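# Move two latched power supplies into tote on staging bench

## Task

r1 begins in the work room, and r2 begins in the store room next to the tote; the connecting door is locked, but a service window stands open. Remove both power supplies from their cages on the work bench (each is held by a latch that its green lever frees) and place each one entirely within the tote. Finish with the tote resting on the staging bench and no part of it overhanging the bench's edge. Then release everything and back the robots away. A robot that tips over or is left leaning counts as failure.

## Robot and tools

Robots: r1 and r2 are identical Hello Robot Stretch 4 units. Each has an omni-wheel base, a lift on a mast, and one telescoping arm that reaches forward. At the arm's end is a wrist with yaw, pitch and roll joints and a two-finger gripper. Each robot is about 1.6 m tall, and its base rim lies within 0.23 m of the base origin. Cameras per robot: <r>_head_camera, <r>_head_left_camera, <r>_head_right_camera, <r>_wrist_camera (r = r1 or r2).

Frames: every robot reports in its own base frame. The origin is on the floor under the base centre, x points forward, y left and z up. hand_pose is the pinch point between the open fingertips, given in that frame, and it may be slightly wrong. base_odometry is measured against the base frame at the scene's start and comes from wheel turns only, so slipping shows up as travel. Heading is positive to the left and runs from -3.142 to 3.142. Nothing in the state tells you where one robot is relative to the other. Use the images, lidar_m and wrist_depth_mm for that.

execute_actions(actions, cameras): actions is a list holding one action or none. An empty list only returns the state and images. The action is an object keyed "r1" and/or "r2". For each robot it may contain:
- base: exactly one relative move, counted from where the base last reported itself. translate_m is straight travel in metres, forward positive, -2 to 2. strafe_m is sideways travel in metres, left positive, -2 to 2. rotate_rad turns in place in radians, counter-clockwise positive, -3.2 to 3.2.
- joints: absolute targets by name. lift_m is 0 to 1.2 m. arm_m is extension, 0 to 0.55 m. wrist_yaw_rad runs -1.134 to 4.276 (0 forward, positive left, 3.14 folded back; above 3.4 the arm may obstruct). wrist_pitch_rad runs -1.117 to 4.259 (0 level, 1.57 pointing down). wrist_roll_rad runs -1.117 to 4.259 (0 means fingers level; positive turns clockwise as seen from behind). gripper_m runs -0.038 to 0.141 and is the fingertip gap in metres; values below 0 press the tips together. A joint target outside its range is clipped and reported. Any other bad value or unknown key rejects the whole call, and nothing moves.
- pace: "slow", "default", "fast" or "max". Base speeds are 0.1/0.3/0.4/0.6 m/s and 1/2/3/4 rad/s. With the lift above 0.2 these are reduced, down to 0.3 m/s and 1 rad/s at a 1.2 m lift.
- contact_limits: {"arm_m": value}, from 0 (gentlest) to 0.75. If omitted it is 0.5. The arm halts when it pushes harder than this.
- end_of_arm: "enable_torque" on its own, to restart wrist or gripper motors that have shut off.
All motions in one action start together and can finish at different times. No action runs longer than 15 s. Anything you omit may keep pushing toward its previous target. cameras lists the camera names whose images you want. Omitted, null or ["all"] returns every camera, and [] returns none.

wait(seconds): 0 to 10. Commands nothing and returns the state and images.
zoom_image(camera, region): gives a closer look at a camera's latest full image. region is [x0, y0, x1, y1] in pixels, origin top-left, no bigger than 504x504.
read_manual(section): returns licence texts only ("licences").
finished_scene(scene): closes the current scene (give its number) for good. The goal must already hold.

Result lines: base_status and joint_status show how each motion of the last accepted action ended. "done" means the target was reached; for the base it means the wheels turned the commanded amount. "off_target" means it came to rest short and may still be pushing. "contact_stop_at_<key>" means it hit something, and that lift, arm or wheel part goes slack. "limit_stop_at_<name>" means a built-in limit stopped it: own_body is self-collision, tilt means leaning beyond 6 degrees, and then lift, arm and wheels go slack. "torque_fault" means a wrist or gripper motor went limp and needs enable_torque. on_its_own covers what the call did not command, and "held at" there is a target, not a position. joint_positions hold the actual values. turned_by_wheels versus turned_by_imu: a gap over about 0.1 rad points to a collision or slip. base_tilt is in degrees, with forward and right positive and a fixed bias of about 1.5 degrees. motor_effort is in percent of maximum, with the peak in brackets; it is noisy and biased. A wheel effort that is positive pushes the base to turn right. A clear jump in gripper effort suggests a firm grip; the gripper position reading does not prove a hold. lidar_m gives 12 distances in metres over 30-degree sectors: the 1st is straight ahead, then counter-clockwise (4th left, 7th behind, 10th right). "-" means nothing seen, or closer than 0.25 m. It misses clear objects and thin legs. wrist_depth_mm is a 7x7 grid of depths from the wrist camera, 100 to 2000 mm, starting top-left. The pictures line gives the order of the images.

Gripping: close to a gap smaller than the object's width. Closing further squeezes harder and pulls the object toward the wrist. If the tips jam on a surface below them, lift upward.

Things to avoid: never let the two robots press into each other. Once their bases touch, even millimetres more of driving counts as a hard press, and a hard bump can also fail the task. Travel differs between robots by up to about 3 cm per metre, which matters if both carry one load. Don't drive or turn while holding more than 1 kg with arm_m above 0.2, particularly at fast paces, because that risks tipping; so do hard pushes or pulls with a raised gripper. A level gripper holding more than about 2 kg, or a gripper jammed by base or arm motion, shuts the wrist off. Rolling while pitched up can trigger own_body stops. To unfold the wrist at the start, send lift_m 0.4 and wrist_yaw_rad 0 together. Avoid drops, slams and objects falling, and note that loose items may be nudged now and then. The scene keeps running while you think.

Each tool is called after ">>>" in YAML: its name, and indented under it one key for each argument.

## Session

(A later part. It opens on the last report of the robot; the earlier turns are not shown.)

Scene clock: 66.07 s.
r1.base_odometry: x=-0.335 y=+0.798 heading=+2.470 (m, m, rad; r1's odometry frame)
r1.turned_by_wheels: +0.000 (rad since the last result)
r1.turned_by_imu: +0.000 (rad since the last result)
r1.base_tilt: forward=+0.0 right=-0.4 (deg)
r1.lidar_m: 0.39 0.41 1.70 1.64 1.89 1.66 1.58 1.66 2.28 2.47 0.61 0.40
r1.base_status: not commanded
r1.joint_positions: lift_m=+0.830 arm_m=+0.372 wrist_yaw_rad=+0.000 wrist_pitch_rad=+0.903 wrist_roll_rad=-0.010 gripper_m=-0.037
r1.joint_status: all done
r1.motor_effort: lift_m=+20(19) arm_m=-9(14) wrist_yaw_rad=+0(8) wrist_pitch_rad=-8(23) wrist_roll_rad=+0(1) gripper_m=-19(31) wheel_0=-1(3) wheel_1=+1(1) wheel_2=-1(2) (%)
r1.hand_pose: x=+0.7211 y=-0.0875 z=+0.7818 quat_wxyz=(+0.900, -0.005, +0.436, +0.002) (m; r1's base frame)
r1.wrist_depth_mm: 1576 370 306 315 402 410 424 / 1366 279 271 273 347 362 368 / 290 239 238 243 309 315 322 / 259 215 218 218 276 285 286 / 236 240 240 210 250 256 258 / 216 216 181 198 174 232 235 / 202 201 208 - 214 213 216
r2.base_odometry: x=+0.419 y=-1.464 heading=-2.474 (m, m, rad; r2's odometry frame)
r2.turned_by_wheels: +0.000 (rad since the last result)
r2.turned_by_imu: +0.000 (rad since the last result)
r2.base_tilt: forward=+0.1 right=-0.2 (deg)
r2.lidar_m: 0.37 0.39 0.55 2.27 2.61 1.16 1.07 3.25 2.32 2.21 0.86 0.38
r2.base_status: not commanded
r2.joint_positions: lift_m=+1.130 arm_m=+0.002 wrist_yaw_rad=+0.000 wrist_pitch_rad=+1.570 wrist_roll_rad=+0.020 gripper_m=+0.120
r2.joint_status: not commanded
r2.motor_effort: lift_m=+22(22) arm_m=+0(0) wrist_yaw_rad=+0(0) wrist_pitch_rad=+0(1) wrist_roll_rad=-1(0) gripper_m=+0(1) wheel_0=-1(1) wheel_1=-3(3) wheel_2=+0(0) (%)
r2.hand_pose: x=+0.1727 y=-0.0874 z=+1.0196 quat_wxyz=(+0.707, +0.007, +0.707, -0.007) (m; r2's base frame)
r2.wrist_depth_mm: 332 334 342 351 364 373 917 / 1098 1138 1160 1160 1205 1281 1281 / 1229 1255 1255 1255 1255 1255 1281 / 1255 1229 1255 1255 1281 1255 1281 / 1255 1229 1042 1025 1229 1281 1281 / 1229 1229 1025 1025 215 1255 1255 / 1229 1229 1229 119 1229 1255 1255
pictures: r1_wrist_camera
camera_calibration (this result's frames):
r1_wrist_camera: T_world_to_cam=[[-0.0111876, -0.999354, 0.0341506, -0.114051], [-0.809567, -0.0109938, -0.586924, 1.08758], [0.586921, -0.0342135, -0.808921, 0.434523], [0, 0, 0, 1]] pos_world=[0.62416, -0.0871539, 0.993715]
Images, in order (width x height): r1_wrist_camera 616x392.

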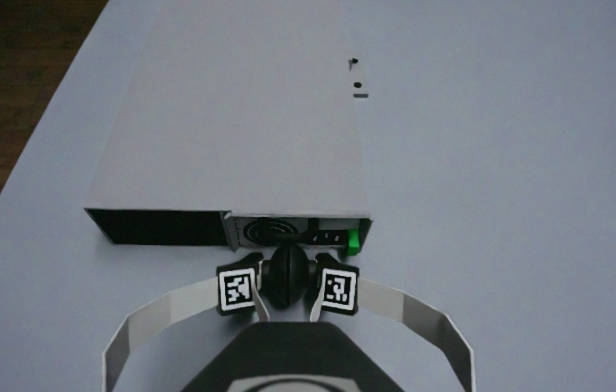

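>>> execute_actions:
  actions:
    - {"r1":{"base":{"strafe_m":-0.008},"joints":{"lift_m":0.915,"arm_m":0.36,"gripper_m":0.062},"pace":"fast"}}
  cameras: []

>>> execute_actions:
  actions:
    - {"r1":{"joints":{"wrist_pitch_rad":1.57,"wrist_roll_rad":0.04}}}
  cameras: []

>>> execute_actions:
  actions:
    - {"r1":{"base":{"translate_m":0.06},"joints":{"arm_m":0.468},"pace":"fast"}}
  cameras: ["r1_wrist_camera"]

Scene clock: 68.37 s.
r1.base_odometry: x=-0.330 y=+0.804 heading=+2.470 (m, m, rad; r1's odometry frame)
r1.turned_by_wheels: +0.000 (rad since the last result)
r1.turned_by_imu: +0.000 (rad since the last result)
r1.base_tilt: forward=-0.1 right=-0.4 (deg)
r1.lidar_m: 0.39 0.41 1.68 1.64 1.87 1.65 1.58 1.61 2.24 2.46 0.57 0.42
r1.base_status: done
r1.joint_positions: lift_m=+0.915 arm_m=+0.362 wrist_yaw_rad=+0.000 wrist_pitch_rad=+0.902 wrist_roll_rad=-0.010 gripper_m=+0.062
r1.joint_status: all done
r1.motor_effort: lift_m=+22(25) arm_m=-9(14) wrist_yaw_rad=-2(0) wrist_pitch_rad=-5(9) wrist_roll_rad=+0(1) gripper_m=-3(18) wheel_0=+0(5) wheel_1=+0(6) wheel_2=+0(1) (%)
r1.hand_pose: x=+0.7114 y=-0.0874 z=+0.8667 quat_wxyz=(+0.900, -0.005, +0.436, +0.002) (m; r1's base frame)
r1.wrist_depth_mm: 1756 1618 530 539 559 564 - / 1537 473 394 413 484 492 508 / 1308 399 353 364 427 430 449 / 1182 351 315 325 384 387 394 / 340 320 287 297 345 351 353 / 300 303 298 307 198 320 324 / 277 279 286 - 296 293 297
r2.base_odometry: x=+0.419 y=-1.464 heading=-2.474 (m, m, rad; r2's odometry frame)
r2.turned_by_wheels: +0.000 (rad since the last result)
r2.turned_by_imu: +0.001 (rad since the last result)
r2.base_tilt: forward=+0.2 right=-0.2 (deg)
r2.lidar_m: 0.37 0.41 0.55 2.25 2.62 1.16 1.10 3.25 2.33 2.22 0.90 0.40
r2.base_status: not commanded
r2.joint_positions: lift_m=+1.130 arm_m=+0.002 wrist_yaw_rad=+0.000 wrist_pitch_rad=+1.570 wrist_roll_rad=+0.020 gripper_m=+0.120
r2.joint_status: not commanded
r2.motor_effort: lift_m=+22(22) arm_m=+0(0) wrist_yaw_rad=+0(0) wrist_pitch_rad=-1(1) wrist_roll_rad=-2(1) gripper_m=-2(2) wheel_0=-1(1) wheel_1=-3(3) wheel_2=+0(0) (%)
r2.hand_pose: x=+0.1727 y=-0.0874 z=+1.0196 quat_wxyz=(+0.707, +0.007, +0.707, -0.007) (m; r2's base frame)
r2.wrist_depth_mm: 334 336 340 351 362 375 917 / 1078 1138 1160 1182 1255 1281 1308 / 1255 1281 1255 1255 1255 1281 1308 / 1255 1255 1255 1255 1281 1281 1281 / 1229 1255 1042 1025 1255 1281 1281 / 1229 1229 1025 1025 216 1281 1281 / 1229 1205 1229 119 1229 1229 1255
pictures: none
No camera images: the call's "cameras" was empty. Leave "cameras" out to get every camera's image.

Scene clock: 69.30 s.
r1.base_odometry: x=-0.330 y=+0.804 heading=+2.470 (m, m, rad; r1's odometry frame)
r1.turned_by_wheels: +0.000 (rad since the last result)
r1.turned_by_imu: +0.000 (rad since the last result)
r1.base_tilt: forward=+0.0 right=-0.4 (deg)
r1.lidar_m: 0.39 0.42 1.69 1.64 1.86 1.66 1.57 1.64 2.28 2.45 0.58 0.42
r1.base_status: not commanded
r1.joint_positions: lift_m=+0.915 arm_m=+0.362 wrist_yaw_rad=+0.000 wrist_pitch_rad=+1.570 wrist_roll_rad=+0.040 gripper_m=+0.062
r1.joint_status: all done
r1.motor_effort: lift_m=+22(22) arm_m=-9(9) wrist_yaw_rad=-1(3) wrist_pitch_rad=+0(2) wrist_roll_rad=+0(0) gripper_m=-2(2) wheel_0=+0(0) wheel_1=+0(0) wheel_2=+0(0) (%)
r1.hand_pose: x=+0.5328 y=-0.0874 z=+0.8045 quat_wxyz=(+0.707, +0.014, +0.707, -0.014) (m; r1's base frame)
r1.wrist_depth_mm: 251 252 254 257 258 263 265 / 253 254 257 260 262 266 268 / 254 256 259 263 266 267 271 / 257 260 263 265 268 271 274 / 259 262 265 267 271 273 274 / 264 264 266 272 198 277 281 / 266 267 270 - 277 279 285
r2.base_odometry: x=+0.419 y=-1.464 heading=-2.474 (m, m, rad; r2's odometry frame)
r2.turned_by_wheels: +0.000 (rad since the last result)
r2.turned_by_imu: +0.000 (rad since the last result)
r2.base_tilt: forward=+0.1 right=-0.2 (deg)
r2.lidar_m: 0.36 0.40 0.53 2.27 2.60 1.14 1.08 3.25 2.31 2.21 0.88 0.40
r2.base_status: not commanded
r2.joint_positions: lift_m=+1.130 arm_m=+0.002 wrist_yaw_rad=+0.000 wrist_pitch_rad=+1.570 wrist_roll_rad=+0.020 gripper_m=+0.120
r2.joint_status: not commanded
r2.motor_effort: lift_m=+22(22) arm_m=+0(1) wrist_yaw_rad=+0(0) wrist_pitch_rad=-1(1) wrist_roll_rad=+1(2) gripper_m=-2(0) wheel_0=-1(1) wheel_1=-3(3) wheel_2=+0(0) (%)
r2.hand_pose: x=+0.1727 y=-0.0874 z=+1.0196 quat_wxyz=(+0.707, +0.007, +0.707, -0.007) (m; r2's base frame)
r2.wrist_depth_mm: 334 336 342 351 362 373 917 / 1098 1118 1160 1182 1205 1255 1255 / 1255 1255 1255 1281 1281 1255 1281 / 1255 1229 1229 1255 1255 1281 1255 / 1229 1255 1025 1025 1255 1281 1255 / 1229 1229 1042 1025 215 1255 1281 / 1229 1229 1229 119 1255 1255 1255
pictures: none
No camera images: the call's "cameras" was empty. Leave "cameras" out to get every camera's image.

Scene clock: 70.53 s.
r1.base_odometry: x=-0.377 y=+0.841 heading=+2.470 (m, m, rad; r1's odometry frame)
r1.turned_by_wheels: +0.000 (rad since the last result)
r1.turned_by_imu: +0.000 (rad since the last result)
r1.base_tilt: forward=-0.1 right=-0.3 (deg)
r1.lidar_m: 0.33 0.31 1.69 1.65 1.86 1.71 1.64 1.72 2.35 2.46 0.50 0.35
r1.base_status: done
r1.joint_positions: lift_m=+0.915 arm_m=+0.466 wrist_yaw_rad=+0.000 wrist_pitch_rad=+1.570 wrist_roll_rad=+0.040 gripper_m=+0.062
r1.joint_status: all done
r1.motor_effort: lift_m=+22(22) arm_m=+8(9) wrist_yaw_rad=-2(1) wrist_pitch_rad=+0(1) wrist_roll_rad=-1(1) gripper_m=-2(3) wheel_0=-1(5) wheel_1=+0(4) wheel_2=+1(9) (%)
r1.hand_pose: x=+0.6377 y=-0.0874 z=+0.8045 quat_wxyz=(+0.707, +0.014, +0.707, -0.014) (m; r1's base frame)
r1.wrist_depth_mm: 248 207 210 212 260 264 264 / 249 210 213 213 262 264 266 / 254 213 215 216 264 268 272 / 256 215 217 219 267 271 272 / 258 262 265 268 271 273 277 / 263 265 267 268 198 277 281 / 266 266 270 - 277 281 283
r2.base_odometry: x=+0.419 y=-1.464 heading=-2.474 (m, m, rad; r2's odometry frame)
r2.turned_by_wheels: +0.000 (rad since the last result)
r2.turned_by_imu: +0.000 (rad since the last result)
r2.base_tilt: forward=+0.1 right=-0.2 (deg)
r2.lidar_m: 0.36 0.40 0.52 2.25 2.60 1.18 1.10 3.28 2.31 2.21 0.91 0.41
r2.base_status: not commanded
r2.joint_positions: lift_m=+1.130 arm_m=+0.002 wrist_yaw_rad=+0.000 wrist_pitch_rad=+1.570 wrist_roll_rad=+0.020 gripper_m=+0.120
r2.joint_status: not commanded
r2.motor_effort: lift_m=+22(22) arm_m=+0(1) wrist_yaw_rad=+0(0) wrist_pitch_rad=-1(0) wrist_roll_rad=+0(0) gripper_m=+0(1) wheel_0=-1(1) wheel_1=-3(3) wheel_2=+0(0) (%)
r2.hand_pose: x=+0.1727 y=-0.0874 z=+1.0196 quat_wxyz=(+0.707, +0.007, +0.707, -0.007) (m; r2's base frame)
r2.wrist_depth_mm: 332 336 342 351 362 375 917 / 1078 1118 1160 1160 1229 1281 1281 / 1255 1229 1229 1281 1281 1255 1281 / 1229 1229 1255 1255 1281 1255 1281 / 1255 1255 1042 1042 1255 1255 1255 / 1255 1229 1042 1025 215 1255 1255 / 1205 1229 1229 119 1255 1255 1255
pictures: r1_wrist_camera
camera_calibration (this result's frames):
r1_wrist_camera: T_world_to_cam=[[-0.0369492, -0.998759, 0.0333952, -0.098585], [-0.998473, 0.0382708, 0.0398419, 0.653911], [-0.0410705, -0.031872, -0.998648, 1.05522], [0, 0, 0, 1]] pos_world=[0.692609, -0.0898564, 1.03103]
Images, in order (width x height): r1_wrist_camera 616x392.

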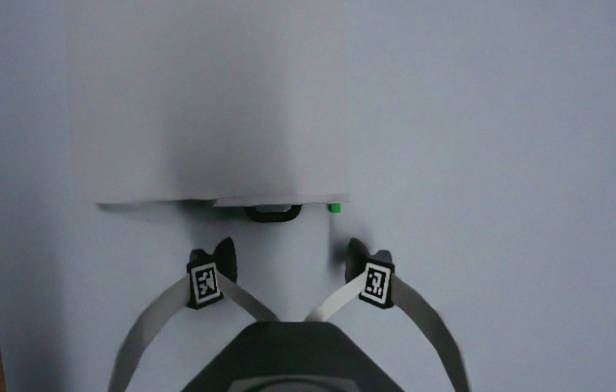

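>>> execute_actions:
  actions:
    - {"r1":{"joints":{"arm_m":0.492},"pace":"slow","contact_limits":{"arm_m":0.1}}}
  cameras: ["r1_wrist_camera"]

>>> execute_actions:
  actions:
    - {"r1":{"base":{"strafe_m":0.007},"joints":{"gripper_m":0.038,"lift_m":0.912},"pace":"slow"}}
  cameras: ["r1_wrist_camera"]

Scene clock: 71.97 s.
r1.base_odometry: x=-0.377 y=+0.841 heading=+2.470 (m, m, rad; r1's odometry frame)
r1.turned_by_wheels: +0.000 (rad since the last result)
r1.turned_by_imu: +0.000 (rad since the last result)
r1.base_tilt: forward=+0.0 right=-0.3 (deg)
r1.lidar_m: 0.32 0.34 1.70 1.63 1.89 1.73 1.64 1.71 2.32 2.44 0.48 0.36
r1.base_status: not commanded
r1.joint_positions: lift_m=+0.915 arm_m=+0.490 wrist_yaw_rad=+0.000 wrist_pitch_rad=+1.571 wrist_roll_rad=+0.040 gripper_m=+0.062
r1.joint_status: all done
r1.motor_effort: lift_m=+22(23) arm_m=+9(9) wrist_yaw_rad=-1(2) wrist_pitch_rad=-3(3) wrist_roll_rad=+0(1) gripper_m=-1(1) wheel_0=-1(1) wheel_1=+1(0) wheel_2=+1(1) (%)
r1.contact_limits: arm_m 0.1
r1.hand_pose: x=+0.6612 y=-0.0874 z=+0.8045 quat_wxyz=(+0.707, +0.014, +0.707, -0.014) (m; r1's base frame)
r1.wrist_depth_mm: 247 208 209 212 259 262 265 / 250 209 212 215 262 265 268 / 252 211 214 215 264 268 270 / 257 214 216 218 267 270 273 / 259 260 217 227 270 274 276 / 263 265 267 268 198 276 279 / 265 268 270 - 277 279 285
r2.base_odometry: x=+0.419 y=-1.464 heading=-2.474 (m, m, rad; r2's odometry frame)
r2.turned_by_wheels: +0.000 (rad since the last result)
r2.turned_by_imu: +0.000 (rad since the last result)
r2.base_tilt: forward=+0.1 right=-0.2 (deg)
r2.lidar_m: 0.38 0.40 0.55 2.26 2.63 1.17 1.08 3.26 2.30 2.21 0.89 0.40
r2.base_status: not commanded
r2.joint_positions: lift_m=+1.130 arm_m=+0.002 wrist_yaw_rad=+0.000 wrist_pitch_rad=+1.570 wrist_roll_rad=+0.020 gripper_m=+0.120
r2.joint_status: not commanded
r2.motor_effort: lift_m=+22(22) arm_m=-1(0) wrist_yaw_rad=+0(0) wrist_pitch_rad=-1(2) wrist_roll_rad=-2(0) gripper_m=-1(1) wheel_0=-1(1) wheel_1=-3(3) wheel_2=+0(0) (%)
r2.hand_pose: x=+0.1727 y=-0.0874 z=+1.0196 quat_wxyz=(+0.707, +0.007, +0.707, -0.007) (m; r2's base frame)
r2.wrist_depth_mm: 334 334 342 351 362 375 931 / 1098 1138 1182 1160 1255 1281 1281 / 1255 1255 1229 1255 1255 1281 1281 / 1229 1229 1255 1229 1281 1255 1308 / 1229 1205 1042 1025 1255 1255 1255 / 1229 1229 1042 1025 215 1255 1255 / 1205 1229 1255 119 1255 1255 1255
pictures: r1_wrist_camera
camera_calibration (this result's frames):
r1_wrist_camera: T_world_to_cam=[[-0.0375085, -0.998737, 0.0334309, -0.0973722], [-0.998411, 0.0388621, 0.0408017, 0.676657], [-0.0420494, -0.0318474, -0.998608, 1.0568], [0, 0, 0, 1]] pos_world=[0.716368, -0.089889, 1.03098]
Images, in order (width x height): r1_wrist_camera 616x392.

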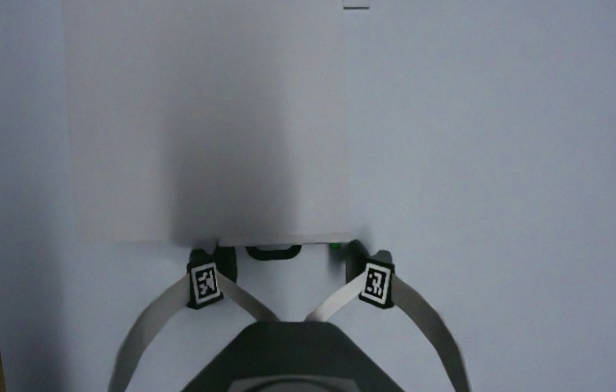

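Scene clock: 73.23 s.
r1.base_odometry: x=-0.382 y=+0.836 heading=+2.470 (m, m, rad; r1's odometry frame)
r1.turned_by_wheels: +0.000 (rad since the last result)
r1.turned_by_imu: +0.000 (rad since the last result)
r1.base_tilt: forward=-0.1 right=-0.4 (deg)
r1.lidar_m: 0.33 0.38 1.69 1.64 1.89 1.72 1.62 1.69 2.29 2.45 0.51 0.33
r1.base_status: done
r1.joint_positions: lift_m=+0.912 arm_m=+0.490 wrist_yaw_rad=+0.000 wrist_pitch_rad=+1.571 wrist_roll_rad=+0.040 gripper_m=+0.038
r1.joint_status: all done
r1.motor_effort: lift_m=+17(23) arm_m=+9(9) wrist_yaw_rad=-1(1) wrist_pitch_rad=-3(4) wrist_roll_rad=-2(0) gripper_m=-6(7) wheel_0=-3(6) wheel_1=-1(4) wheel_2=+0(1) (%)
r1.hand_pose: x=+0.6613 y=-0.0874 z=+0.8020 quat_wxyz=(+0.707, +0.014, +0.707, -0.014) (m; r1's base frame)
r1.wrist_depth_mm: 244 204 207 210 255 260 260 / 249 207 208 211 260 263 265 / 250 210 212 213 263 265 267 / 255 211 214 216 264 268 270 / 256 258 216 219 268 271 276 / 260 262 196 266 198 276 277 / 263 264 266 - 274 277 281
r2.base_odometry: x=+0.419 y=-1.464 heading=-2.474 (m, m, rad; r2's odometry frame)
r2.turned_by_wheels: +0.000 (rad since the last result)
r2.turned_by_imu: +0.000 (rad since the last result)
r2.base_tilt: forward=+0.1 right=-0.3 (deg)
r2.lidar_m: 0.36 0.40 0.54 2.20 2.59 1.16 1.07 3.24 2.30 2.21 0.90 0.40
r2.base_status: not commanded
r2.joint_positions: lift_m=+1.130 arm_m=+0.002 wrist_yaw_rad=+0.000 wrist_pitch_rad=+1.570 wrist_roll_rad=+0.020 gripper_m=+0.120
r2.joint_status: not commanded
r2.motor_effort: lift_m=+22(22) arm_m=+0(1) wrist_yaw_rad=+0(0) wrist_pitch_rad=-1(1) wrist_roll_rad=-2(1) gripper_m=-1(0) wheel_0=-1(1) wheel_1=-3(3) wheel_2=+0(0) (%)
r2.hand_pose: x=+0.1727 y=-0.0874 z=+1.0196 quat_wxyz=(+0.707, +0.007, +0.707, -0.007) (m; r2's base frame)
r2.wrist_depth_mm: 332 334 343 351 359 375 917 / 1098 1118 1160 1160 1229 1281 1255 / 1229 1255 1255 1281 1281 1281 1255 / 1229 1229 1255 1255 1281 1255 1255 / 1229 1229 1060 1042 1255 1255 1281 / 1229 1255 1042 1042 216 1255 1255 / 1255 1255 1255 119 1255 1255 1255
pictures: r1_wrist_camera
camera_calibration (this result's frames):
r1_wrist_camera: T_world_to_cam=[[-0.0377255, -0.998729, 0.03343, -0.0971406], [-0.998404, 0.0390781, 0.0407767, 0.676835], [-0.0420313, -0.0318383, -0.998609, 1.05425], [0, 0, 0, 1]] pos_world=[0.716401, -0.089901, 1.02843]
Images, in order (width x height): r1_wrist_camera 616x392.

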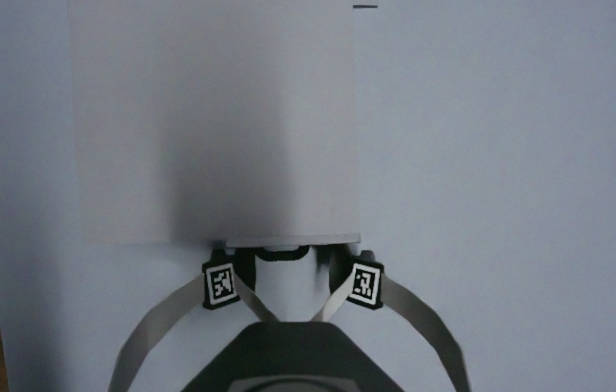

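>>> execute_actions:
  actions:
    - {"r1":{"joints":{"arm_m":0.502},"pace":"slow"}}
  cameras: []

>>> execute_actions:
  actions:
    - {"r1":{"joints":{"gripper_m":0.0,"lift_m":0.904}}}
  cameras: []

>>> execute_actions:
  actions:
    - {"r1":{"joints":{"gripper_m":-0.038,"lift_m":0.895}}}
  cameras: ["r1_wrist_camera"]

>>> zoom_image:
  camera: "r1_wrist_camera"
  region: [190,215,400,320]

Scene clock: 74.37 s.
r1.base_odometry: x=-0.381 y=+0.836 heading=+2.469 (m, m, rad; r1's odometry frame)
r1.turned_by_wheels: +0.000 (rad since the last result)
r1.turned_by_imu: +0.000 (rad since the last result)
r1.base_tilt: forward=+0.0 right=-0.4 (deg)
r1.lidar_m: 0.31 0.35 1.69 1.62 1.86 1.72 1.62 1.69 2.32 2.44 0.50 0.37
r1.base_status: not commanded
r1.joint_positions: lift_m=+0.912 arm_m=+0.500 wrist_yaw_rad=-0.004 wrist_pitch_rad=+1.585 wrist_roll_rad=+0.040 gripper_m=+0.038
r1.joint_status: all done
r1.on_its_own: wrist_pitch_rad is at rest, and its effort (-44) is outside its rest range (-23 to +23)
r1.motor_effort: lift_m=+17(17) arm_m=+13(8) wrist_yaw_rad=+12(9) wrist_pitch_rad=-44(43) wrist_roll_rad=+0(0) gripper_m=-5(5) wheel_0=-3(4) wheel_1=-1(1) wheel_2=-3(3) (%)
r1.hand_pose: x=+0.6662 y=-0.0874 z=+0.8020 quat_wxyz=(+0.702, +0.015, +0.712, -0.016) (m; r1's base frame)
r1.wrist_depth_mm: 241 202 204 206 254 256 258 / 244 205 207 209 257 259 262 / 249 208 209 212 259 265 265 / 252 210 213 215 264 266 271 / 256 258 216 217 268 271 273 / 260 264 197 266 196 276 278 / 264 265 268 - 274 279 282
r2.base_odometry: x=+0.419 y=-1.464 heading=-2.474 (m, m, rad; r2's odometry frame)
r2.turned_by_wheels: +0.000 (rad since the last result)
r2.turned_by_imu: +0.000 (rad since the last result)
r2.base_tilt: forward=+0.1 right=-0.2 (deg)
r2.lidar_m: 0.36 0.38 0.56 2.25 2.60 1.18 1.10 3.24 2.32 2.22 0.90 0.40
r2.base_status: not commanded
r2.joint_positions: lift_m=+1.130 arm_m=+0.002 wrist_yaw_rad=+0.000 wrist_pitch_rad=+1.570 wrist_roll_rad=+0.020 gripper_m=+0.120
r2.joint_status: not commanded
r2.motor_effort: lift_m=+22(22) arm_m=+0(0) wrist_yaw_rad=+0(0) wrist_pitch_rad=-1(1) wrist_roll_rad=+0(0) gripper_m=-2(0) wheel_0=-1(1) wheel_1=-3(3) wheel_2=+0(0) (%)
r2.hand_pose: x=+0.1727 y=-0.0874 z=+1.0196 quat_wxyz=(+0.707, +0.007, +0.707, -0.007) (m; r2's base frame)
r2.wrist_depth_mm: 332 334 342 351 362 377 917 / 1098 1138 1182 1182 1205 1281 1255 / 1255 1255 1255 1255 1255 1281 1281 / 1229 1229 1229 1255 1255 1281 1281 / 1229 1255 1060 1042 1255 1281 1281 / 1229 1255 1042 1042 216 1255 1281 / 1205 1229 1255 119 1255 1281 1255
pictures: none
No camera images: the call's "cameras" was empty. Leave "cameras" out to get every camera's image.

Scene clock: 75.53 s.
r1.base_odometry: x=-0.381 y=+0.836 heading=+2.470 (m, m, rad; r1's odometry frame)
r1.turned_by_wheels: +0.000 (rad since the last result)
r1.turned_by_imu: +0.000 (rad since the last result)
r1.base_tilt: forward=+0.0 right=-0.3 (deg)
r1.lidar_m: 0.33 0.36 1.68 1.62 1.84 1.72 1.61 1.72 2.34 2.47 0.50 0.35
r1.base_status: not commanded
r1.joint_positions: lift_m=+0.904 arm_m=+0.500 wrist_yaw_rad=-0.005 wrist_pitch_rad=+1.586 wrist_roll_rad=+0.039 gripper_m=+0.001
r1.joint_status: all done
r1.on_its_own: wrist_pitch_rad is at rest, and its effort (-48) is outside its rest range (-23 to +23)
r1.motor_effort: lift_m=+19(19) arm_m=+13(13) wrist_yaw_rad=+10(13) wrist_pitch_rad=-48(49) wrist_roll_rad=+4(1) gripper_m=-24(23) wheel_0=+0(3) wheel_1=+0(1) wheel_2=-3(4) (%)
r1.hand_pose: x=+0.6657 y=-0.0874 z=+0.7938 quat_wxyz=(+0.701, +0.015, +0.712, -0.016) (m; r1's base frame)
r1.wrist_depth_mm: 231 191 194 196 243 245 245 / 234 195 196 198 248 249 252 / 237 198 200 200 249 252 254 / 242 200 203 204 253 255 256 / 247 248 204 208 256 258 262 / 248 249 187 257 190 264 266 / 253 255 257 - 265 270 268
r2.base_odometry: x=+0.419 y=-1.464 heading=-2.474 (m, m, rad; r2's odometry frame)
r2.turned_by_wheels: +0.000 (rad since the last result)
r2.turned_by_imu: +0.000 (rad since the last result)
r2.base_tilt: forward=+0.2 right=-0.2 (deg)
r2.lidar_m: 0.36 0.39 0.54 2.24 2.60 1.14 1.07 3.27 2.33 2.22 0.89 0.40
r2.base_status: not commanded
r2.joint_positions: lift_m=+1.130 arm_m=+0.002 wrist_yaw_rad=+0.000 wrist_pitch_rad=+1.570 wrist_roll_rad=+0.020 gripper_m=+0.120
r2.joint_status: not commanded
r2.motor_effort: lift_m=+22(22) arm_m=+0(0) wrist_yaw_rad=+0(0) wrist_pitch_rad=-1(0) wrist_roll_rad=+1(2) gripper_m=+0(1) wheel_0=-1(1) wheel_1=-3(3) wheel_2=+0(1) (%)
r2.hand_pose: x=+0.1727 y=-0.0874 z=+1.0196 quat_wxyz=(+0.707, +0.007, +0.707, -0.007) (m; r2's base frame)
r2.wrist_depth_mm: 334 334 342 351 359 375 917 / 1098 1138 1160 1182 1229 1281 1281 / 1229 1255 1255 1255 1281 1308 1281 / 1229 1255 1255 1255 1255 1255 1281 / 1255 1255 1025 1042 1255 1255 1255 / 1229 1255 1042 1042 215 1255 1281 / 1229 1229 1255 119 1255 1255 1255
pictures: none
No camera images: the call's "cameras" was empty. Leave "cameras" out to get every camera's image.

Scene clock: 76.60 s.
r1.base_odometry: x=-0.381 y=+0.836 heading=+2.470 (m, m, rad; r1's odometry frame)
r1.turned_by_wheels: +0.000 (rad since the last result)
r1.turned_by_imu: +0.000 (rad since the last result)
r1.base_tilt: forward=-0.1 right=-0.3 (deg)
r1.lidar_m: 0.33 0.36 1.69 1.64 1.87 1.73 1.62 1.70 2.32 2.45 0.51 0.36
r1.base_status: not commanded
r1.joint_positions: lift_m=+0.895 arm_m=+0.500 wrist_yaw_rad=-0.006 wrist_pitch_rad=+1.588 wrist_roll_rad=+0.039 gripper_m=-0.037
r1.joint_status: all done
r1.on_its_own: wrist_yaw_rad is at rest, and its effort (+17) is outside its rest range (-13 to +13); wrist_pitch_rad is at rest, and its effort (-54) is outside its rest range (-23 to +23)
r1.motor_effort: lift_m=+20(19) arm_m=+13(13) wrist_yaw_rad=+17(16) wrist_pitch_rad=-54(56) wrist_roll_rad=+0(1) gripper_m=-29(31) wheel_0=+1(1) wheel_1=+0(0) wheel_2=-3(4) (%)
r1.hand_pose: x=+0.6650 y=-0.0874 z=+0.7848 quat_wxyz=(+0.701, +0.016, +0.713, -0.016) (m; r1's base frame)
r1.wrist_depth_mm: 181 182 184 186 232 235 236 / 184 184 187 189 236 238 240 / 208 187 189 192 240 244 244 / 231 190 193 194 244 246 247 / 236 194 195 196 247 249 252 / 240 167 190 248 181 253 256 / 244 247 248 - 254 256 258
r2.base_odometry: x=+0.419 y=-1.464 heading=-2.474 (m, m, rad; r2's odometry frame)
r2.turned_by_wheels: +0.000 (rad since the last result)
r2.turned_by_imu: +0.000 (rad since the last result)
r2.base_tilt: forward=+0.2 right=-0.2 (deg)
r2.lidar_m: 0.35 0.38 0.54 2.25 2.61 1.16 1.08 3.22 2.32 2.23 0.89 0.38
r2.base_status: not commanded
r2.joint_positions: lift_m=+1.130 arm_m=+0.002 wrist_yaw_rad=+0.000 wrist_pitch_rad=+1.570 wrist_roll_rad=+0.020 gripper_m=+0.120
r2.joint_status: not commanded
r2.motor_effort: lift_m=+22(22) arm_m=-1(0) wrist_yaw_rad=+0(0) wrist_pitch_rad=-1(0) wrist_roll_rad=-1(1) gripper_m=+0(1) wheel_0=-1(1) wheel_1=-3(3) wheel_2=+0(0) (%)
r2.hand_pose: x=+0.1727 y=-0.0874 z=+1.0196 quat_wxyz=(+0.707, +0.007, +0.707, -0.007) (m; r2's base frame)
r2.wrist_depth_mm: 334 336 343 351 359 375 917 / 1098 1118 1182 1182 1229 1255 1281 / 1255 1255 1255 1281 1255 1255 1255 / 1229 1255 1255 1255 1281 1255 1255 / 1229 1255 1025 1042 1255 1255 1255 / 1229 1229 1025 1025 215 1255 1255 / 1229 1255 1229 119 1255 1255 1255
pictures: r1_wrist_camera
camera_calibration (this result's frames):
r1_wrist_camera: T_world_to_cam=[[-0.0425054, -0.998515, 0.0340768, -0.0937021], [-0.997301, 0.044448, 0.0584348, 0.667121], [-0.0598627, -0.031501, -0.997709, 1.04841], [0, 0, 0, 1]] pos_world=[0.724099, -0.0901892, 1.01022]
Images, in order (width x height): r1_wrist_camera 616x392.

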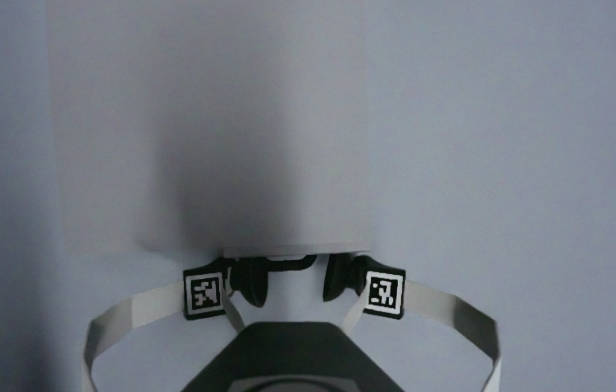

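Region (190, 215, 400, 320) of r1_wrist_camera's 616x392 image, scaled by 2.400.

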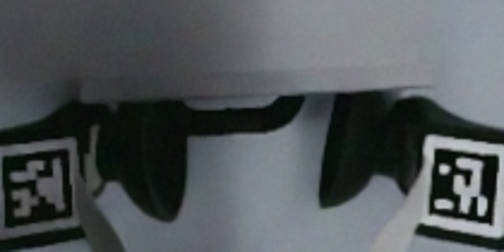

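>>> execute_actions:
  actions:
    - {"r1":{"joints":{"arm_m":0.480},"pace":"slow"}}
  cameras: ["r1_wrist_camera"]

>>> zoom_image:
  camera: "r1_wrist_camera"
  region: [190,215,400,320]

Scene clock: 77.97 s.
r1.base_odometry: x=-0.382 y=+0.836 heading=+2.470 (m, m, rad; r1's odometry frame)
r1.turned_by_wheels: +0.000 (rad since the last result)
r1.turned_by_imu: +0.001 (rad since the last result)
r1.base_tilt: forward=+0.0 right=-0.4 (deg)
r1.lidar_m: 0.32 0.35 1.68 1.62 1.88 1.73 1.65 1.71 2.29 2.46 0.48 0.35
r1.base_status: not commanded
r1.joint_positions: lift_m=+0.895 arm_m=+0.482 wrist_yaw_rad=+0.003 wrist_pitch_rad=+1.561 wrist_roll_rad=+0.040 gripper_m=-0.037
r1.joint_status: all done
r1.on_its_own: wrist_pitch_rad is at rest, and its effort (+27) is outside its rest range (-23 to +23)
r1.motor_effort: lift_m=+21(21) arm_m=-12(10) wrist_yaw_rad=-10(17) wrist_pitch_rad=+27(55) wrist_roll_rad=+0(1) gripper_m=-28(28) wheel_0=+0(1) wheel_1=+0(0) wheel_2=+3(3) (%)
r1.hand_pose: x=+0.6562 y=-0.0874 z=+0.7846 quat_wxyz=(+0.711, +0.013, +0.703, -0.013) (m; r1's base frame)
r1.wrist_depth_mm: 229 189 190 193 240 241 246 / 232 190 193 195 242 245 247 / 234 193 195 196 245 248 250 / 236 194 196 198 247 250 251 / 239 240 198 202 248 252 254 / 241 165 196 246 182 255 257 / 243 246 248 - 254 257 259
r2.base_odometry: x=+0.419 y=-1.464 heading=-2.474 (m, m, rad; r2's odometry frame)
r2.turned_by_wheels: +0.000 (rad since the last result)
r2.turned_by_imu: +0.000 (rad since the last result)
r2.base_tilt: forward=+0.1 right=-0.2 (deg)
r2.lidar_m: 0.39 0.38 0.54 2.23 2.59 1.14 1.09 3.27 2.30 2.23 0.90 0.41
r2.base_status: not commanded
r2.joint_positions: lift_m=+1.130 arm_m=+0.002 wrist_yaw_rad=+0.000 wrist_pitch_rad=+1.570 wrist_roll_rad=+0.020 gripper_m=+0.120
r2.joint_status: not commanded
r2.motor_effort: lift_m=+22(22) arm_m=+0(0) wrist_yaw_rad=+0(0) wrist_pitch_rad=+0(1) wrist_roll_rad=+0(2) gripper_m=+0(2) wheel_0=-1(1) wheel_1=-3(3) wheel_2=+0(0) (%)
r2.hand_pose: x=+0.1727 y=-0.0874 z=+1.0196 quat_wxyz=(+0.707, +0.007, +0.707, -0.007) (m; r2's base frame)
r2.wrist_depth_mm: 332 334 342 351 359 375 917 / 1098 1138 1182 1160 1229 1281 1281 / 1229 1281 1229 1255 1281 1255 1281 / 1255 1255 1255 1255 1255 1255 1281 / 1229 1229 1060 1042 1281 1281 1281 / 1229 1255 1025 1042 215 1255 1308 / 1229 1229 1229 119 1255 1281 1255
pictures: r1_wrist_camera
camera_calibration (this result's frames):
r1_wrist_camera: T_world_to_cam=[[-0.0346971, -0.998851, 0.0330443, -0.0984369], [-0.998895, 0.035709, 0.0305403, 0.680559], [-0.0316852, -0.0319481, -0.998987, 1.03021], [0, 0, 0, 1]] pos_world=[0.709035, -0.0897126, 1.01164]
Images, in order (width x height): r1_wrist_camera 616x392.

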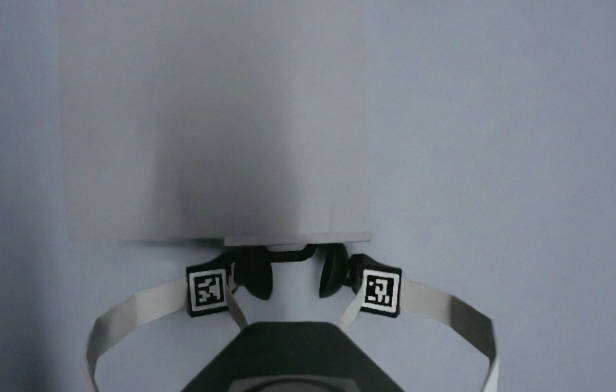

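Region (190, 215, 400, 320) of r1_wrist_camera's 616x392 image, scaled by 2.400.

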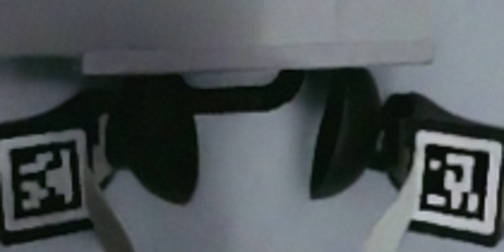

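>>> execute_actions:
  actions:
    - {"r1":{"base":{"strafe_m":-0.006},"joints":{"wrist_roll_rad":0.0},"pace":"slow"}}
  cameras: ["r1_wrist_camera"]

>>> zoom_image:
  camera: "r1_wrist_camera"
  region: [190,215,400,320]

Scene clock: 78.93 s.
r1.base_odometry: x=-0.378 y=+0.841 heading=+2.471 (m, m, rad; r1's odometry frame)
r1.turned_by_wheels: +0.001 (rad since the last result)
r1.turned_by_imu: +0.001 (rad since the last result)
r1.base_tilt: forward=+0.0 right=-0.4 (deg)
r1.lidar_m: 0.33 0.36 1.69 1.62 1.88 1.71 1.63 1.72 2.36 2.45 0.51 0.36
r1.base_status: done
r1.joint_positions: lift_m=+0.895 arm_m=+0.482 wrist_yaw_rad=+0.003 wrist_pitch_rad=+1.561 wrist_roll_rad=+0.001 gripper_m=-0.037
r1.joint_status: all done
r1.on_its_own: wrist_pitch_rad is at rest, and its effort (+25) is outside its rest range (-23 to +23)
r1.motor_effort: lift_m=+21(22) arm_m=-11(12) wrist_yaw_rad=-9(12) wrist_pitch_rad=+25(26) wrist_roll_rad=-2(4) gripper_m=-29(29) wheel_0=+3(1) wheel_1=+1(5) wheel_2=+5(4) (%)
r1.hand_pose: x=+0.6560 y=-0.0874 z=+0.7846 quat_wxyz=(+0.711, -0.001, +0.704, +0.001) (m; r1's base frame)
r1.wrist_depth_mm: 229 189 190 193 239 242 243 / 231 191 193 194 240 245 247 / 235 193 195 196 244 246 248 / 236 194 196 199 248 250 251 / 239 242 198 202 249 252 254 / 241 167 206 249 182 254 256 / 244 247 248 - 254 256 258
r2.base_odometry: x=+0.419 y=-1.464 heading=-2.474 (m, m, rad; r2's odometry frame)
r2.turned_by_wheels: +0.000 (rad since the last result)
r2.turned_by_imu: +0.000 (rad since the last result)
r2.base_tilt: forward=+0.1 right=-0.3 (deg)
r2.lidar_m: 0.37 0.38 0.56 2.26 2.58 1.18 1.08 3.28 2.32 2.21 0.89 0.40
r2.base_status: not commanded
r2.joint_positions: lift_m=+1.130 arm_m=+0.002 wrist_yaw_rad=+0.000 wrist_pitch_rad=+1.570 wrist_roll_rad=+0.020 gripper_m=+0.120
r2.joint_status: not commanded
r2.motor_effort: lift_m=+22(22) arm_m=+0(0) wrist_yaw_rad=+0(0) wrist_pitch_rad=-1(1) wrist_roll_rad=-1(1) gripper_m=+0(1) wheel_0=-1(1) wheel_1=-3(3) wheel_2=+0(0) (%)
r2.hand_pose: x=+0.1727 y=-0.0874 z=+1.0196 quat_wxyz=(+0.707, +0.007, +0.707, -0.007) (m; r2's base frame)
r2.wrist_depth_mm: 334 334 342 351 362 373 917 / 1118 1138 1138 1182 1229 1281 1281 / 1255 1255 1255 1255 1281 1281 1281 / 1255 1255 1229 1255 1255 1281 1255 / 1229 1255 1042 1042 1255 1281 1281 / 1229 1229 1008 1042 216 1255 1281 / 1229 1229 1255 119 1255 1255 1255
pictures: r1_wrist_camera
camera_calibration (this result's frames):
r1_wrist_camera: T_world_to_cam=[[0.00412712, -0.999432, 0.0334446, -0.124279], [-0.999511, -0.00308625, 0.0311143, 0.676864], [-0.0309934, -0.0335567, -0.998956, 1.02958], [0, 0, 0, 1]] pos_world=[0.708956, -0.0875703, 1.0116]
Images, in order (width x height): r1_wrist_camera 616x392.

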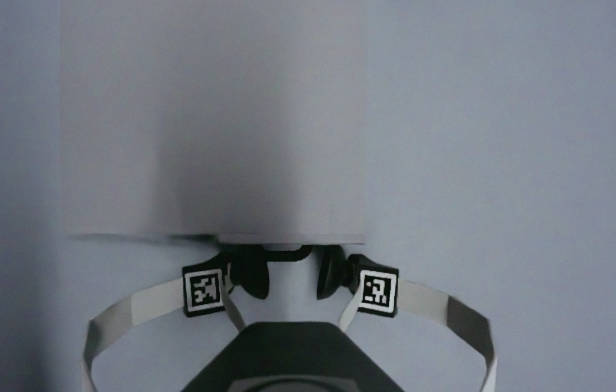

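Region (190, 215, 400, 320) of r1_wrist_camera's 616x392 image, scaled by 2.400.

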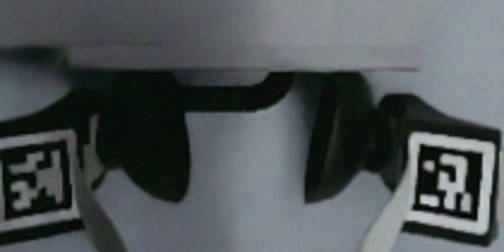

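>>> execute_actions:
  actions:
    - {"r1":{"joints":{"arm_m":0.476,"wrist_roll_rad":-0.03},"pace":"slow"}}
  cameras: ["r1_wrist_camera"]

>>> zoom_image:
  camera: "r1_wrist_camera"
  region: [190,215,400,320]

Scene clock: 79.73 s.
r1.base_odometry: x=-0.378 y=+0.841 heading=+2.470 (m, m, rad; r1's odometry frame)
r1.turned_by_wheels: -0.001 (rad since the last result)
r1.turned_by_imu: -0.001 (rad since the last result)
r1.base_tilt: forward=+0.0 right=-0.4 (deg)
r1.lidar_m: 0.32 0.36 1.70 1.65 1.88 1.72 1.65 1.73 2.31 2.44 0.51 0.35
r1.base_status: not commanded
r1.joint_positions: lift_m=+0.895 arm_m=+0.478 wrist_yaw_rad=-0.001 wrist_pitch_rad=+1.572 wrist_roll_rad=-0.030 gripper_m=-0.037
r1.joint_status: all done
r1.motor_effort: lift_m=+21(21) arm_m=-9(12) wrist_yaw_rad=+0(10) wrist_pitch_rad=-6(25) wrist_roll_rad=+2(2) gripper_m=-20(28) wheel_0=+0(4) wheel_1=+1(2) wheel_2=+0(5) (%)
r1.hand_pose: x=+0.6480 y=-0.0874 z=+0.7846 quat_wxyz=(+0.707, -0.010, +0.707, +0.010) (m; r1's base frame)
r1.wrist_depth_mm: 229 187 190 192 239 241 244 / 229 190 191 193 242 243 247 / 233 192 195 196 245 248 249 / 236 194 196 198 248 250 252 / 241 242 244 207 250 252 253 / 243 245 181 200 174 256 259 / 246 248 248 - 255 259 262
r2.base_odometry: x=+0.419 y=-1.464 heading=-2.474 (m, m, rad; r2's odometry frame)
r2.turned_by_wheels: +0.000 (rad since the last result)
r2.turned_by_imu: +0.000 (rad since the last result)
r2.base_tilt: forward=+0.1 right=-0.2 (deg)
r2.lidar_m: 0.37 0.40 0.54 2.27 2.61 1.16 1.09 3.22 2.33 2.22 0.90 0.39
r2.base_status: not commanded
r2.joint_positions: lift_m=+1.130 arm_m=+0.002 wrist_yaw_rad=+0.000 wrist_pitch_rad=+1.570 wrist_roll_rad=+0.020 gripper_m=+0.120
r2.joint_status: not commanded
r2.motor_effort: lift_m=+22(22) arm_m=+0(1) wrist_yaw_rad=+0(0) wrist_pitch_rad=-1(1) wrist_roll_rad=-1(1) gripper_m=-2(1) wheel_0=-1(1) wheel_1=-3(3) wheel_2=+0(1) (%)
r2.hand_pose: x=+0.1727 y=-0.0874 z=+1.0196 quat_wxyz=(+0.707, +0.007, +0.707, -0.007) (m; r2's base frame)
r2.wrist_depth_mm: 332 336 340 351 362 373 904 / 1118 1118 1182 1182 1229 1255 1281 / 1255 1255 1255 1255 1255 1281 1281 / 1229 1255 1255 1255 1255 1281 1281 / 1229 1229 1025 1025 1255 1255 1281 / 1229 1229 1025 1025 216 1255 1281 / 1205 1229 1229 119 1255 1255 1255
pictures: r1_wrist_camera
camera_calibration (this result's frames):
r1_wrist_camera: T_world_to_cam=[[0.0316444, -0.998941, 0.0333958, -0.142006], [-0.998666, -0.0302362, 0.0418614, 0.657587], [-0.0408073, -0.0346759, -0.998565, 1.0353], [0, 0, 0, 1]] pos_world=[0.703451, -0.0860724, 1.01103]
Images, in order (width x height): r1_wrist_camera 616x392.

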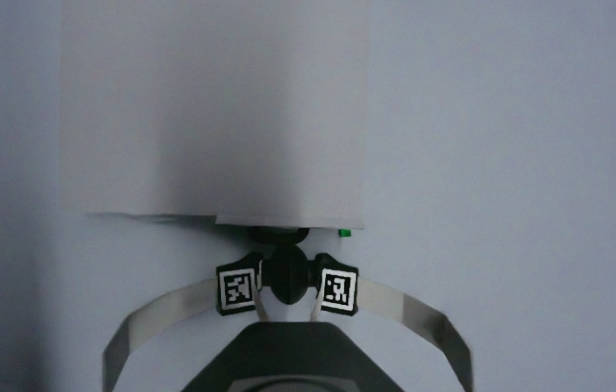

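Region (190, 215, 400, 320) of r1_wrist_camera's 616x392 image, scaled by 2.400.

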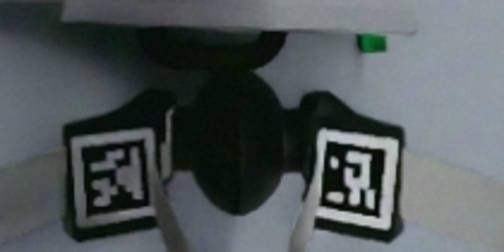

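>>> execute_actions:
  actions:
    - {"r1":{"base":{"strafe_m":-0.15},"joints":{"lift_m":0.915,"arm_m":0.33,"gripper_m":0.062},"pace":"fast"}}
  cameras: []

>>> execute_actions:
  actions:
    - {"r1":{"joints":{"wrist_yaw_rad":1.571,"wrist_pitch_rad":1.32,"wrist_roll_rad":1.561,"lift_m":0.908}}}
  cameras: ["r1_wrist_camera","r1_head_camera"]

Scene clock: 82.13 s.
r1.base_odometry: x=-0.284 y=+0.958 heading=+2.470 (m, m, rad; r1's odometry frame)
r1.turned_by_wheels: +0.000 (rad since the last result)
r1.turned_by_imu: +0.001 (rad since the last result)
r1.base_tilt: forward=-0.1 right=-0.3 (deg)
r1.lidar_m: 0.32 0.35 1.82 1.78 2.05 1.75 1.64 1.71 2.32 2.32 0.48 0.36
r1.base_status: done
r1.joint_positions: lift_m=+0.915 arm_m=+0.332 wrist_yaw_rad=+0.000 wrist_pitch_rad=+1.570 wrist_roll_rad=-0.030 gripper_m=+0.062
r1.joint_status: all done
r1.motor_effort: lift_m=+22(23) arm_m=-9(10) wrist_yaw_rad=-1(0) wrist_pitch_rad=-2(5) wrist_roll_rad=-2(1) gripper_m=-3(20) wheel_0=+0(9) wheel_1=+2(9) wheel_2=+2(2) (%)
r1.hand_pose: x=+0.5026 y=-0.0874 z=+0.8045 quat_wxyz=(+0.707, -0.010, +0.707, +0.010) (m; r1's base frame)
r1.wrist_depth_mm: 250 252 254 256 260 263 265 / 252 254 258 259 263 265 266 / 255 257 259 263 266 268 270 / 256 260 263 265 266 272 273 / 262 264 264 267 270 273 277 / 263 265 267 270 199 277 279 / 266 268 270 - 277 281 283
r2.base_odometry: x=+0.419 y=-1.464 heading=-2.474 (m, m, rad; r2's odometry frame)
r2.turned_by_wheels: +0.000 (rad since the last result)
r2.turned_by_imu: +0.001 (rad since the last result)
r2.base_tilt: forward=+0.1 right=-0.2 (deg)
r2.lidar_m: 0.37 0.39 0.53 2.27 2.60 1.15 1.10 3.25 2.31 2.21 0.90 0.41
r2.base_status: not commanded
r2.joint_positions: lift_m=+1.130 arm_m=+0.002 wrist_yaw_rad=+0.000 wrist_pitch_rad=+1.570 wrist_roll_rad=+0.020 gripper_m=+0.120
r2.joint_status: not commanded
r2.motor_effort: lift_m=+22(22) arm_m=+0(0) wrist_yaw_rad=+0(0) wrist_pitch_rad=+0(1) wrist_roll_rad=-1(2) gripper_m=+0(1) wheel_0=-1(1) wheel_1=-3(3) wheel_2=+0(0) (%)
r2.hand_pose: x=+0.1727 y=-0.0874 z=+1.0196 quat_wxyz=(+0.707, +0.007, +0.707, -0.007) (m; r2's base frame)
r2.wrist_depth_mm: 334 336 340 351 362 373 904 / 1098 1138 1160 1182 1229 1255 1281 / 1255 1255 1255 1255 1281 1255 1255 / 1255 1255 1229 1255 1281 1281 1255 / 1255 1229 1025 1025 1255 1281 1281 / 1229 1255 1025 1025 216 1281 1255 / 1205 1229 1229 119 1255 1255 1281
pictures: none
No camera images: the call's "cameras" was empty. Leave "cameras" out to get every camera's image.

Scene clock: 83.63 s.
r1.base_odometry: x=-0.284 y=+0.958 heading=+2.470 (m, m, rad; r1's odometry frame)
r1.turned_by_wheels: +0.000 (rad since the last result)
r1.turned_by_imu: +0.000 (rad since the last result)
r1.base_tilt: forward=-0.1 right=-0.4 (deg)
r1.lidar_m: 0.33 0.36 1.85 1.79 2.04 1.71 1.62 1.71 2.33 2.30 0.48 0.35
r1.base_status: not commanded
r1.joint_positions: lift_m=+0.908 arm_m=+0.331 wrist_yaw_rad=+1.571 wrist_pitch_rad=+1.321 wrist_roll_rad=+1.561 gripper_m=+0.062
r1.joint_status: all done
r1.motor_effort: lift_m=+17(20) arm_m=-8(9) wrist_yaw_rad=-2(3) wrist_pitch_rad=-4(6) wrist_roll_rad=+2(4) gripper_m=-1(3) wheel_0=+0(0) wheel_1=+2(2) wheel_2=+1(1) (%)
r1.hand_pose: x=+0.5898 y=+0.0714 z=+0.8069 quat_wxyz=(+0.702, +0.085, +0.701, +0.092) (m; r1's base frame)
r1.wrist_depth_mm: 1160 235 223 213 247 238 230 / 1160 236 225 215 248 240 232 / 741 289 274 226 250 241 234 / 1182 293 277 265 253 243 236 / 1229 294 276 268 253 245 237 / 1229 297 276 265 199 245 239 / 1229 297 287 - 257 246 239
r2.base_odometry: x=+0.419 y=-1.464 heading=-2.474 (m, m, rad; r2's odometry frame)
r2.turned_by_wheels: +0.000 (rad since the last result)
r2.turned_by_imu: +0.000 (rad since the last result)
r2.base_tilt: forward=+0.1 right=-0.2 (deg)
r2.lidar_m: 0.37 0.38 0.54 2.23 2.59 1.17 1.08 3.22 2.30 2.23 0.91 0.39
r2.base_status: not commanded
r2.joint_positions: lift_m=+1.130 arm_m=+0.002 wrist_yaw_rad=+0.000 wrist_pitch_rad=+1.570 wrist_roll_rad=+0.020 gripper_m=+0.120
r2.joint_status: not commanded
r2.motor_effort: lift_m=+22(22) arm_m=+0(0) wrist_yaw_rad=+0(0) wrist_pitch_rad=-1(1) wrist_roll_rad=+2(1) gripper_m=-1(0) wheel_0=-2(1) wheel_1=-3(3) wheel_2=+0(1) (%)
r2.hand_pose: x=+0.1727 y=-0.0874 z=+1.0196 quat_wxyz=(+0.707, +0.007, +0.707, -0.007) (m; r2's base frame)
r2.wrist_depth_mm: 334 334 343 349 362 373 917 / 1098 1138 1160 1160 1255 1281 1281 / 1229 1255 1281 1281 1281 1255 1281 / 1255 1255 1255 1255 1255 1281 1281 / 1229 1255 1042 1025 1281 1255 1255 / 1229 1255 1025 1025 216 1255 1281 / 1229 1229 1255 119 1281 1255 1255
pictures: r1_head_camera, r1_wrist_camera
camera_calibration (this result's frames):
r1_wrist_camera: T_world_to_cam=[[0.0125319, -0.976563, -0.214865, 0.227722], [-0.999106, -0.0209047, 0.0367396, 0.607022], [-0.0403703, 0.214213, -0.975952, 1.02443], [0, 0, 0, 1]] pos_world=[0.644982, 0.0156279, 1.02642]
Images, in order (width x height): r1_head_camera 420x560, r1_wrist_camera 616x392.

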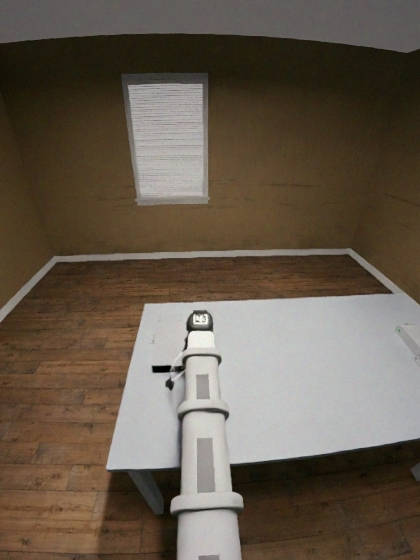

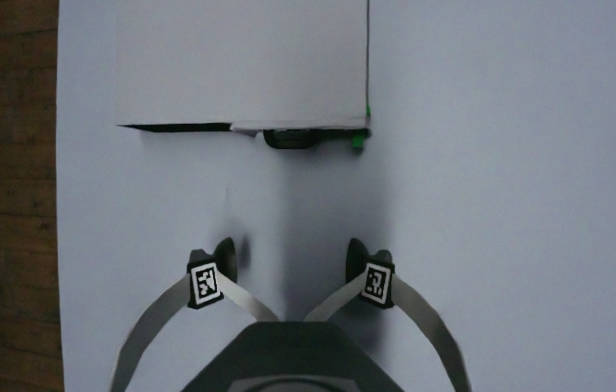

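>>> execute_actions:
  actions:
    - {"r1":{"base":{"strafe_m":-0.010},"joints":{"lift_m":0.903,"arm_m":0.375}}}
  cameras: ["r1_wrist_camera"]

>>> zoom_image:
  camera: "r1_wrist_camera"
  region: [190,180,400,310]

Scene clock: 84.93 s.
r1.base_odometry: x=-0.278 y=+0.966 heading=+2.471 (m, m, rad; r1's odometry frame)
r1.turned_by_wheels: +0.000 (rad since the last result)
r1.turned_by_imu: +0.000 (rad since the last result)
r1.base_tilt: forward=+0.0 right=-0.4 (deg)
r1.lidar_m: 0.32 0.35 1.85 1.79 2.07 1.71 1.64 1.71 2.33 2.29 0.51 0.37
r1.base_status: done
r1.joint_positions: lift_m=+0.903 arm_m=+0.373 wrist_yaw_rad=+1.571 wrist_pitch_rad=+1.321 wrist_roll_rad=+1.561 gripper_m=+0.062
r1.joint_status: all done
r1.motor_effort: lift_m=+17(16) arm_m=+9(12) wrist_yaw_rad=-2(1) wrist_pitch_rad=-3(4) wrist_roll_rad=+3(1) gripper_m=-3(1) wheel_0=+1(8) wheel_1=+0(5) wheel_2=+1(1) (%)
r1.hand_pose: x=+0.6317 y=+0.0714 z=+0.8019 quat_wxyz=(+0.702, +0.085, +0.701, +0.092) (m; r1's base frame)
r1.wrist_depth_mm: 291 229 218 208 244 233 225 / 296 229 220 209 246 234 226 / 301 233 221 211 248 236 229 / 301 283 228 215 249 238 230 / 303 289 270 260 248 241 232 / 306 290 268 259 199 241 235 / 310 290 282 - 252 240 235
r2.base_odometry: x=+0.419 y=-1.464 heading=-2.474 (m, m, rad; r2's odometry frame)
r2.turned_by_wheels: +0.000 (rad since the last result)
r2.turned_by_imu: +0.000 (rad since the last result)
r2.base_tilt: forward=+0.1 right=-0.2 (deg)
r2.lidar_m: 0.38 0.39 0.56 2.25 2.59 1.16 1.08 3.28 2.33 2.22 0.90 0.41
r2.base_status: not commanded
r2.joint_positions: lift_m=+1.130 arm_m=+0.002 wrist_yaw_rad=+0.000 wrist_pitch_rad=+1.570 wrist_roll_rad=+0.020 gripper_m=+0.120
r2.joint_status: not commanded
r2.motor_effort: lift_m=+22(22) arm_m=+0(1) wrist_yaw_rad=+0(0) wrist_pitch_rad=-1(1) wrist_roll_rad=-2(0) gripper_m=+0(0) wheel_0=-1(1) wheel_1=-3(3) wheel_2=+0(0) (%)
r2.hand_pose: x=+0.1727 y=-0.0874 z=+1.0196 quat_wxyz=(+0.707, +0.007, +0.707, -0.007) (m; r2's base frame)
r2.wrist_depth_mm: 336 336 342 351 362 375 904 / 1098 1138 1182 1182 1229 1281 1281 / 1229 1229 1255 1255 1255 1281 1281 / 1255 1229 1229 1255 1281 1281 1281 / 1229 1255 1042 1042 1255 1255 1281 / 1205 1255 1042 1025 215 1255 1255 / 1255 1255 1229 119 1255 1229 1255
pictures: r1_wrist_camera
camera_calibration (this result's frames):
r1_wrist_camera: T_world_to_cam=[[0.0127659, -0.976555, -0.214888, 0.226017], [-0.999101, -0.0211458, 0.0367427, 0.649124], [-0.0404252, 0.214225, -0.975947, 1.02126], [0, 0, 0, 1]] pos_world=[0.68694, 0.0156648, 1.02141]
Images, in order (width x height): r1_wrist_camera 616x392.

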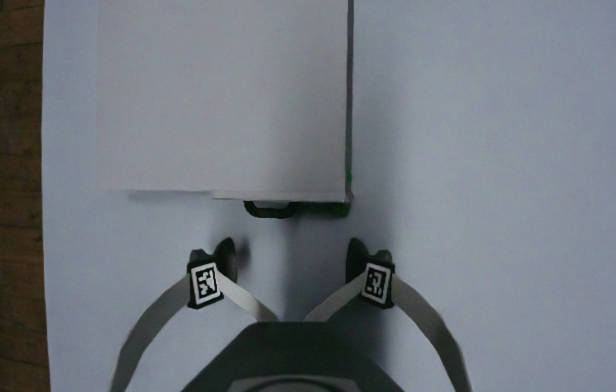

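Region (190, 180, 400, 310) of r1_wrist_camera's 616x392 image, scaled by 2.400; it fills the top 312 rows of this view, and the rest is white.

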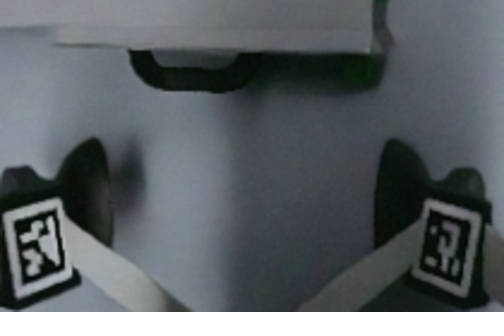

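>>> execute_actions:
  actions:
    - {"r1":{"joints":{"lift_m":0.904,"arm_m":0.398},"pace":"slow","contact_limits":{"arm_m":0.1}}}
  cameras: ["r1_wrist_camera"]

>>> zoom_image:
  camera: "r1_wrist_camera"
  region: [190,180,400,310]

Scene clock: 86.33 s.
r1.base_odometry: x=-0.278 y=+0.966 heading=+2.471 (m, m, rad; r1's odometry frame)
r1.turned_by_wheels: +0.000 (rad since the last result)
r1.turned_by_imu: +0.000 (rad since the last result)
r1.base_tilt: forward=-0.1 right=-0.3 (deg)
r1.lidar_m: 0.33 0.35 1.85 1.81 2.06 1.71 1.64 1.70 2.35 2.29 0.50 0.35
r1.base_status: not commanded
r1.joint_positions: lift_m=+0.904 arm_m=+0.396 wrist_yaw_rad=+1.571 wrist_pitch_rad=+1.321 wrist_roll_rad=+1.561 gripper_m=+0.062
r1.joint_status: all done
r1.motor_effort: lift_m=+23(22) arm_m=+9(10) wrist_yaw_rad=-2(3) wrist_pitch_rad=-2(3) wrist_roll_rad=+0(2) gripper_m=-3(2) wheel_0=+1(1) wheel_1=+0(0) wheel_2=+1(1) (%)
r1.contact_limits: arm_m 0.1
r1.hand_pose: x=+0.6547 y=+0.0714 z=+0.8024 quat_wxyz=(+0.702, +0.085, +0.701, +0.092) (m; r1's base frame)
r1.wrist_depth_mm: 293 230 219 208 245 234 225 / 296 232 219 210 245 235 227 / 298 235 221 213 249 236 229 / 303 234 224 215 249 239 231 / 304 290 227 257 248 240 233 / 307 291 271 260 199 241 235 / 310 290 282 - 252 241 236
r2.base_odometry: x=+0.419 y=-1.464 heading=-2.474 (m, m, rad; r2's odometry frame)
r2.turned_by_wheels: +0.000 (rad since the last result)
r2.turned_by_imu: +0.000 (rad since the last result)
r2.base_tilt: forward=+0.1 right=-0.2 (deg)
r2.lidar_m: 0.37 0.41 0.53 2.27 2.61 1.14 1.08 3.25 2.31 2.21 0.90 0.41
r2.base_status: not commanded
r2.joint_positions: lift_m=+1.130 arm_m=+0.002 wrist_yaw_rad=+0.000 wrist_pitch_rad=+1.570 wrist_roll_rad=+0.020 gripper_m=+0.120
r2.joint_status: not commanded
r2.motor_effort: lift_m=+22(22) arm_m=-1(0) wrist_yaw_rad=+0(0) wrist_pitch_rad=-1(1) wrist_roll_rad=-2(2) gripper_m=+1(0) wheel_0=-1(1) wheel_1=-3(3) wheel_2=+0(0) (%)
r2.hand_pose: x=+0.1727 y=-0.0874 z=+1.0196 quat_wxyz=(+0.707, +0.007, +0.707, -0.007) (m; r2's base frame)
r2.wrist_depth_mm: 332 334 342 353 362 375 917 / 1098 1118 1160 1182 1229 1281 1255 / 1229 1229 1255 1229 1255 1281 1281 / 1255 1255 1255 1255 1255 1255 1281 / 1229 1229 1025 1042 1281 1255 1281 / 1229 1229 1025 1025 216 1255 1281 / 1229 1205 1229 119 1255 1281 1255
pictures: r1_wrist_camera
camera_calibration (this result's frames):
r1_wrist_camera: T_world_to_cam=[[0.0127659, -0.976555, -0.214888, 0.225834], [-0.999101, -0.0211458, 0.0367426, 0.672066], [-0.0404252, 0.214226, -0.975947, 1.02269], [0, 0, 0, 1]] pos_world=[0.709921, 0.0156648, 1.02193]
Images, in order (width x height): r1_wrist_camera 616x392.

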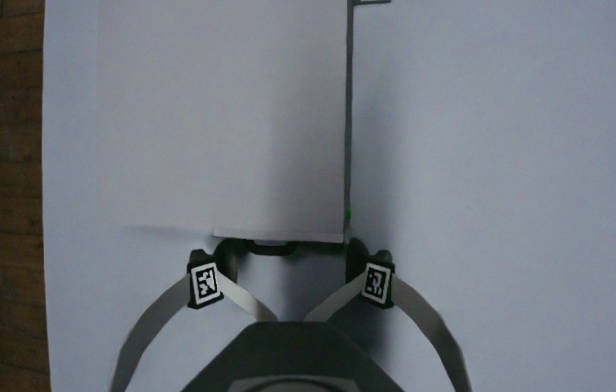

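Region (190, 180, 400, 310) of r1_wrist_camera's 616x392 image, scaled by 2.400; it fills the top 312 rows of this view, and the rest is white.

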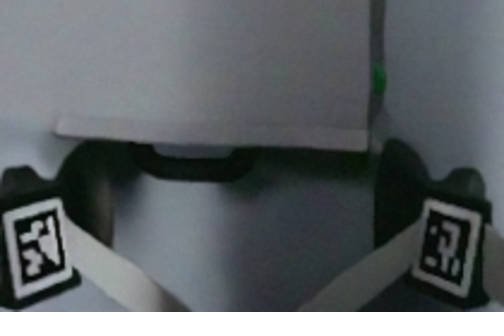

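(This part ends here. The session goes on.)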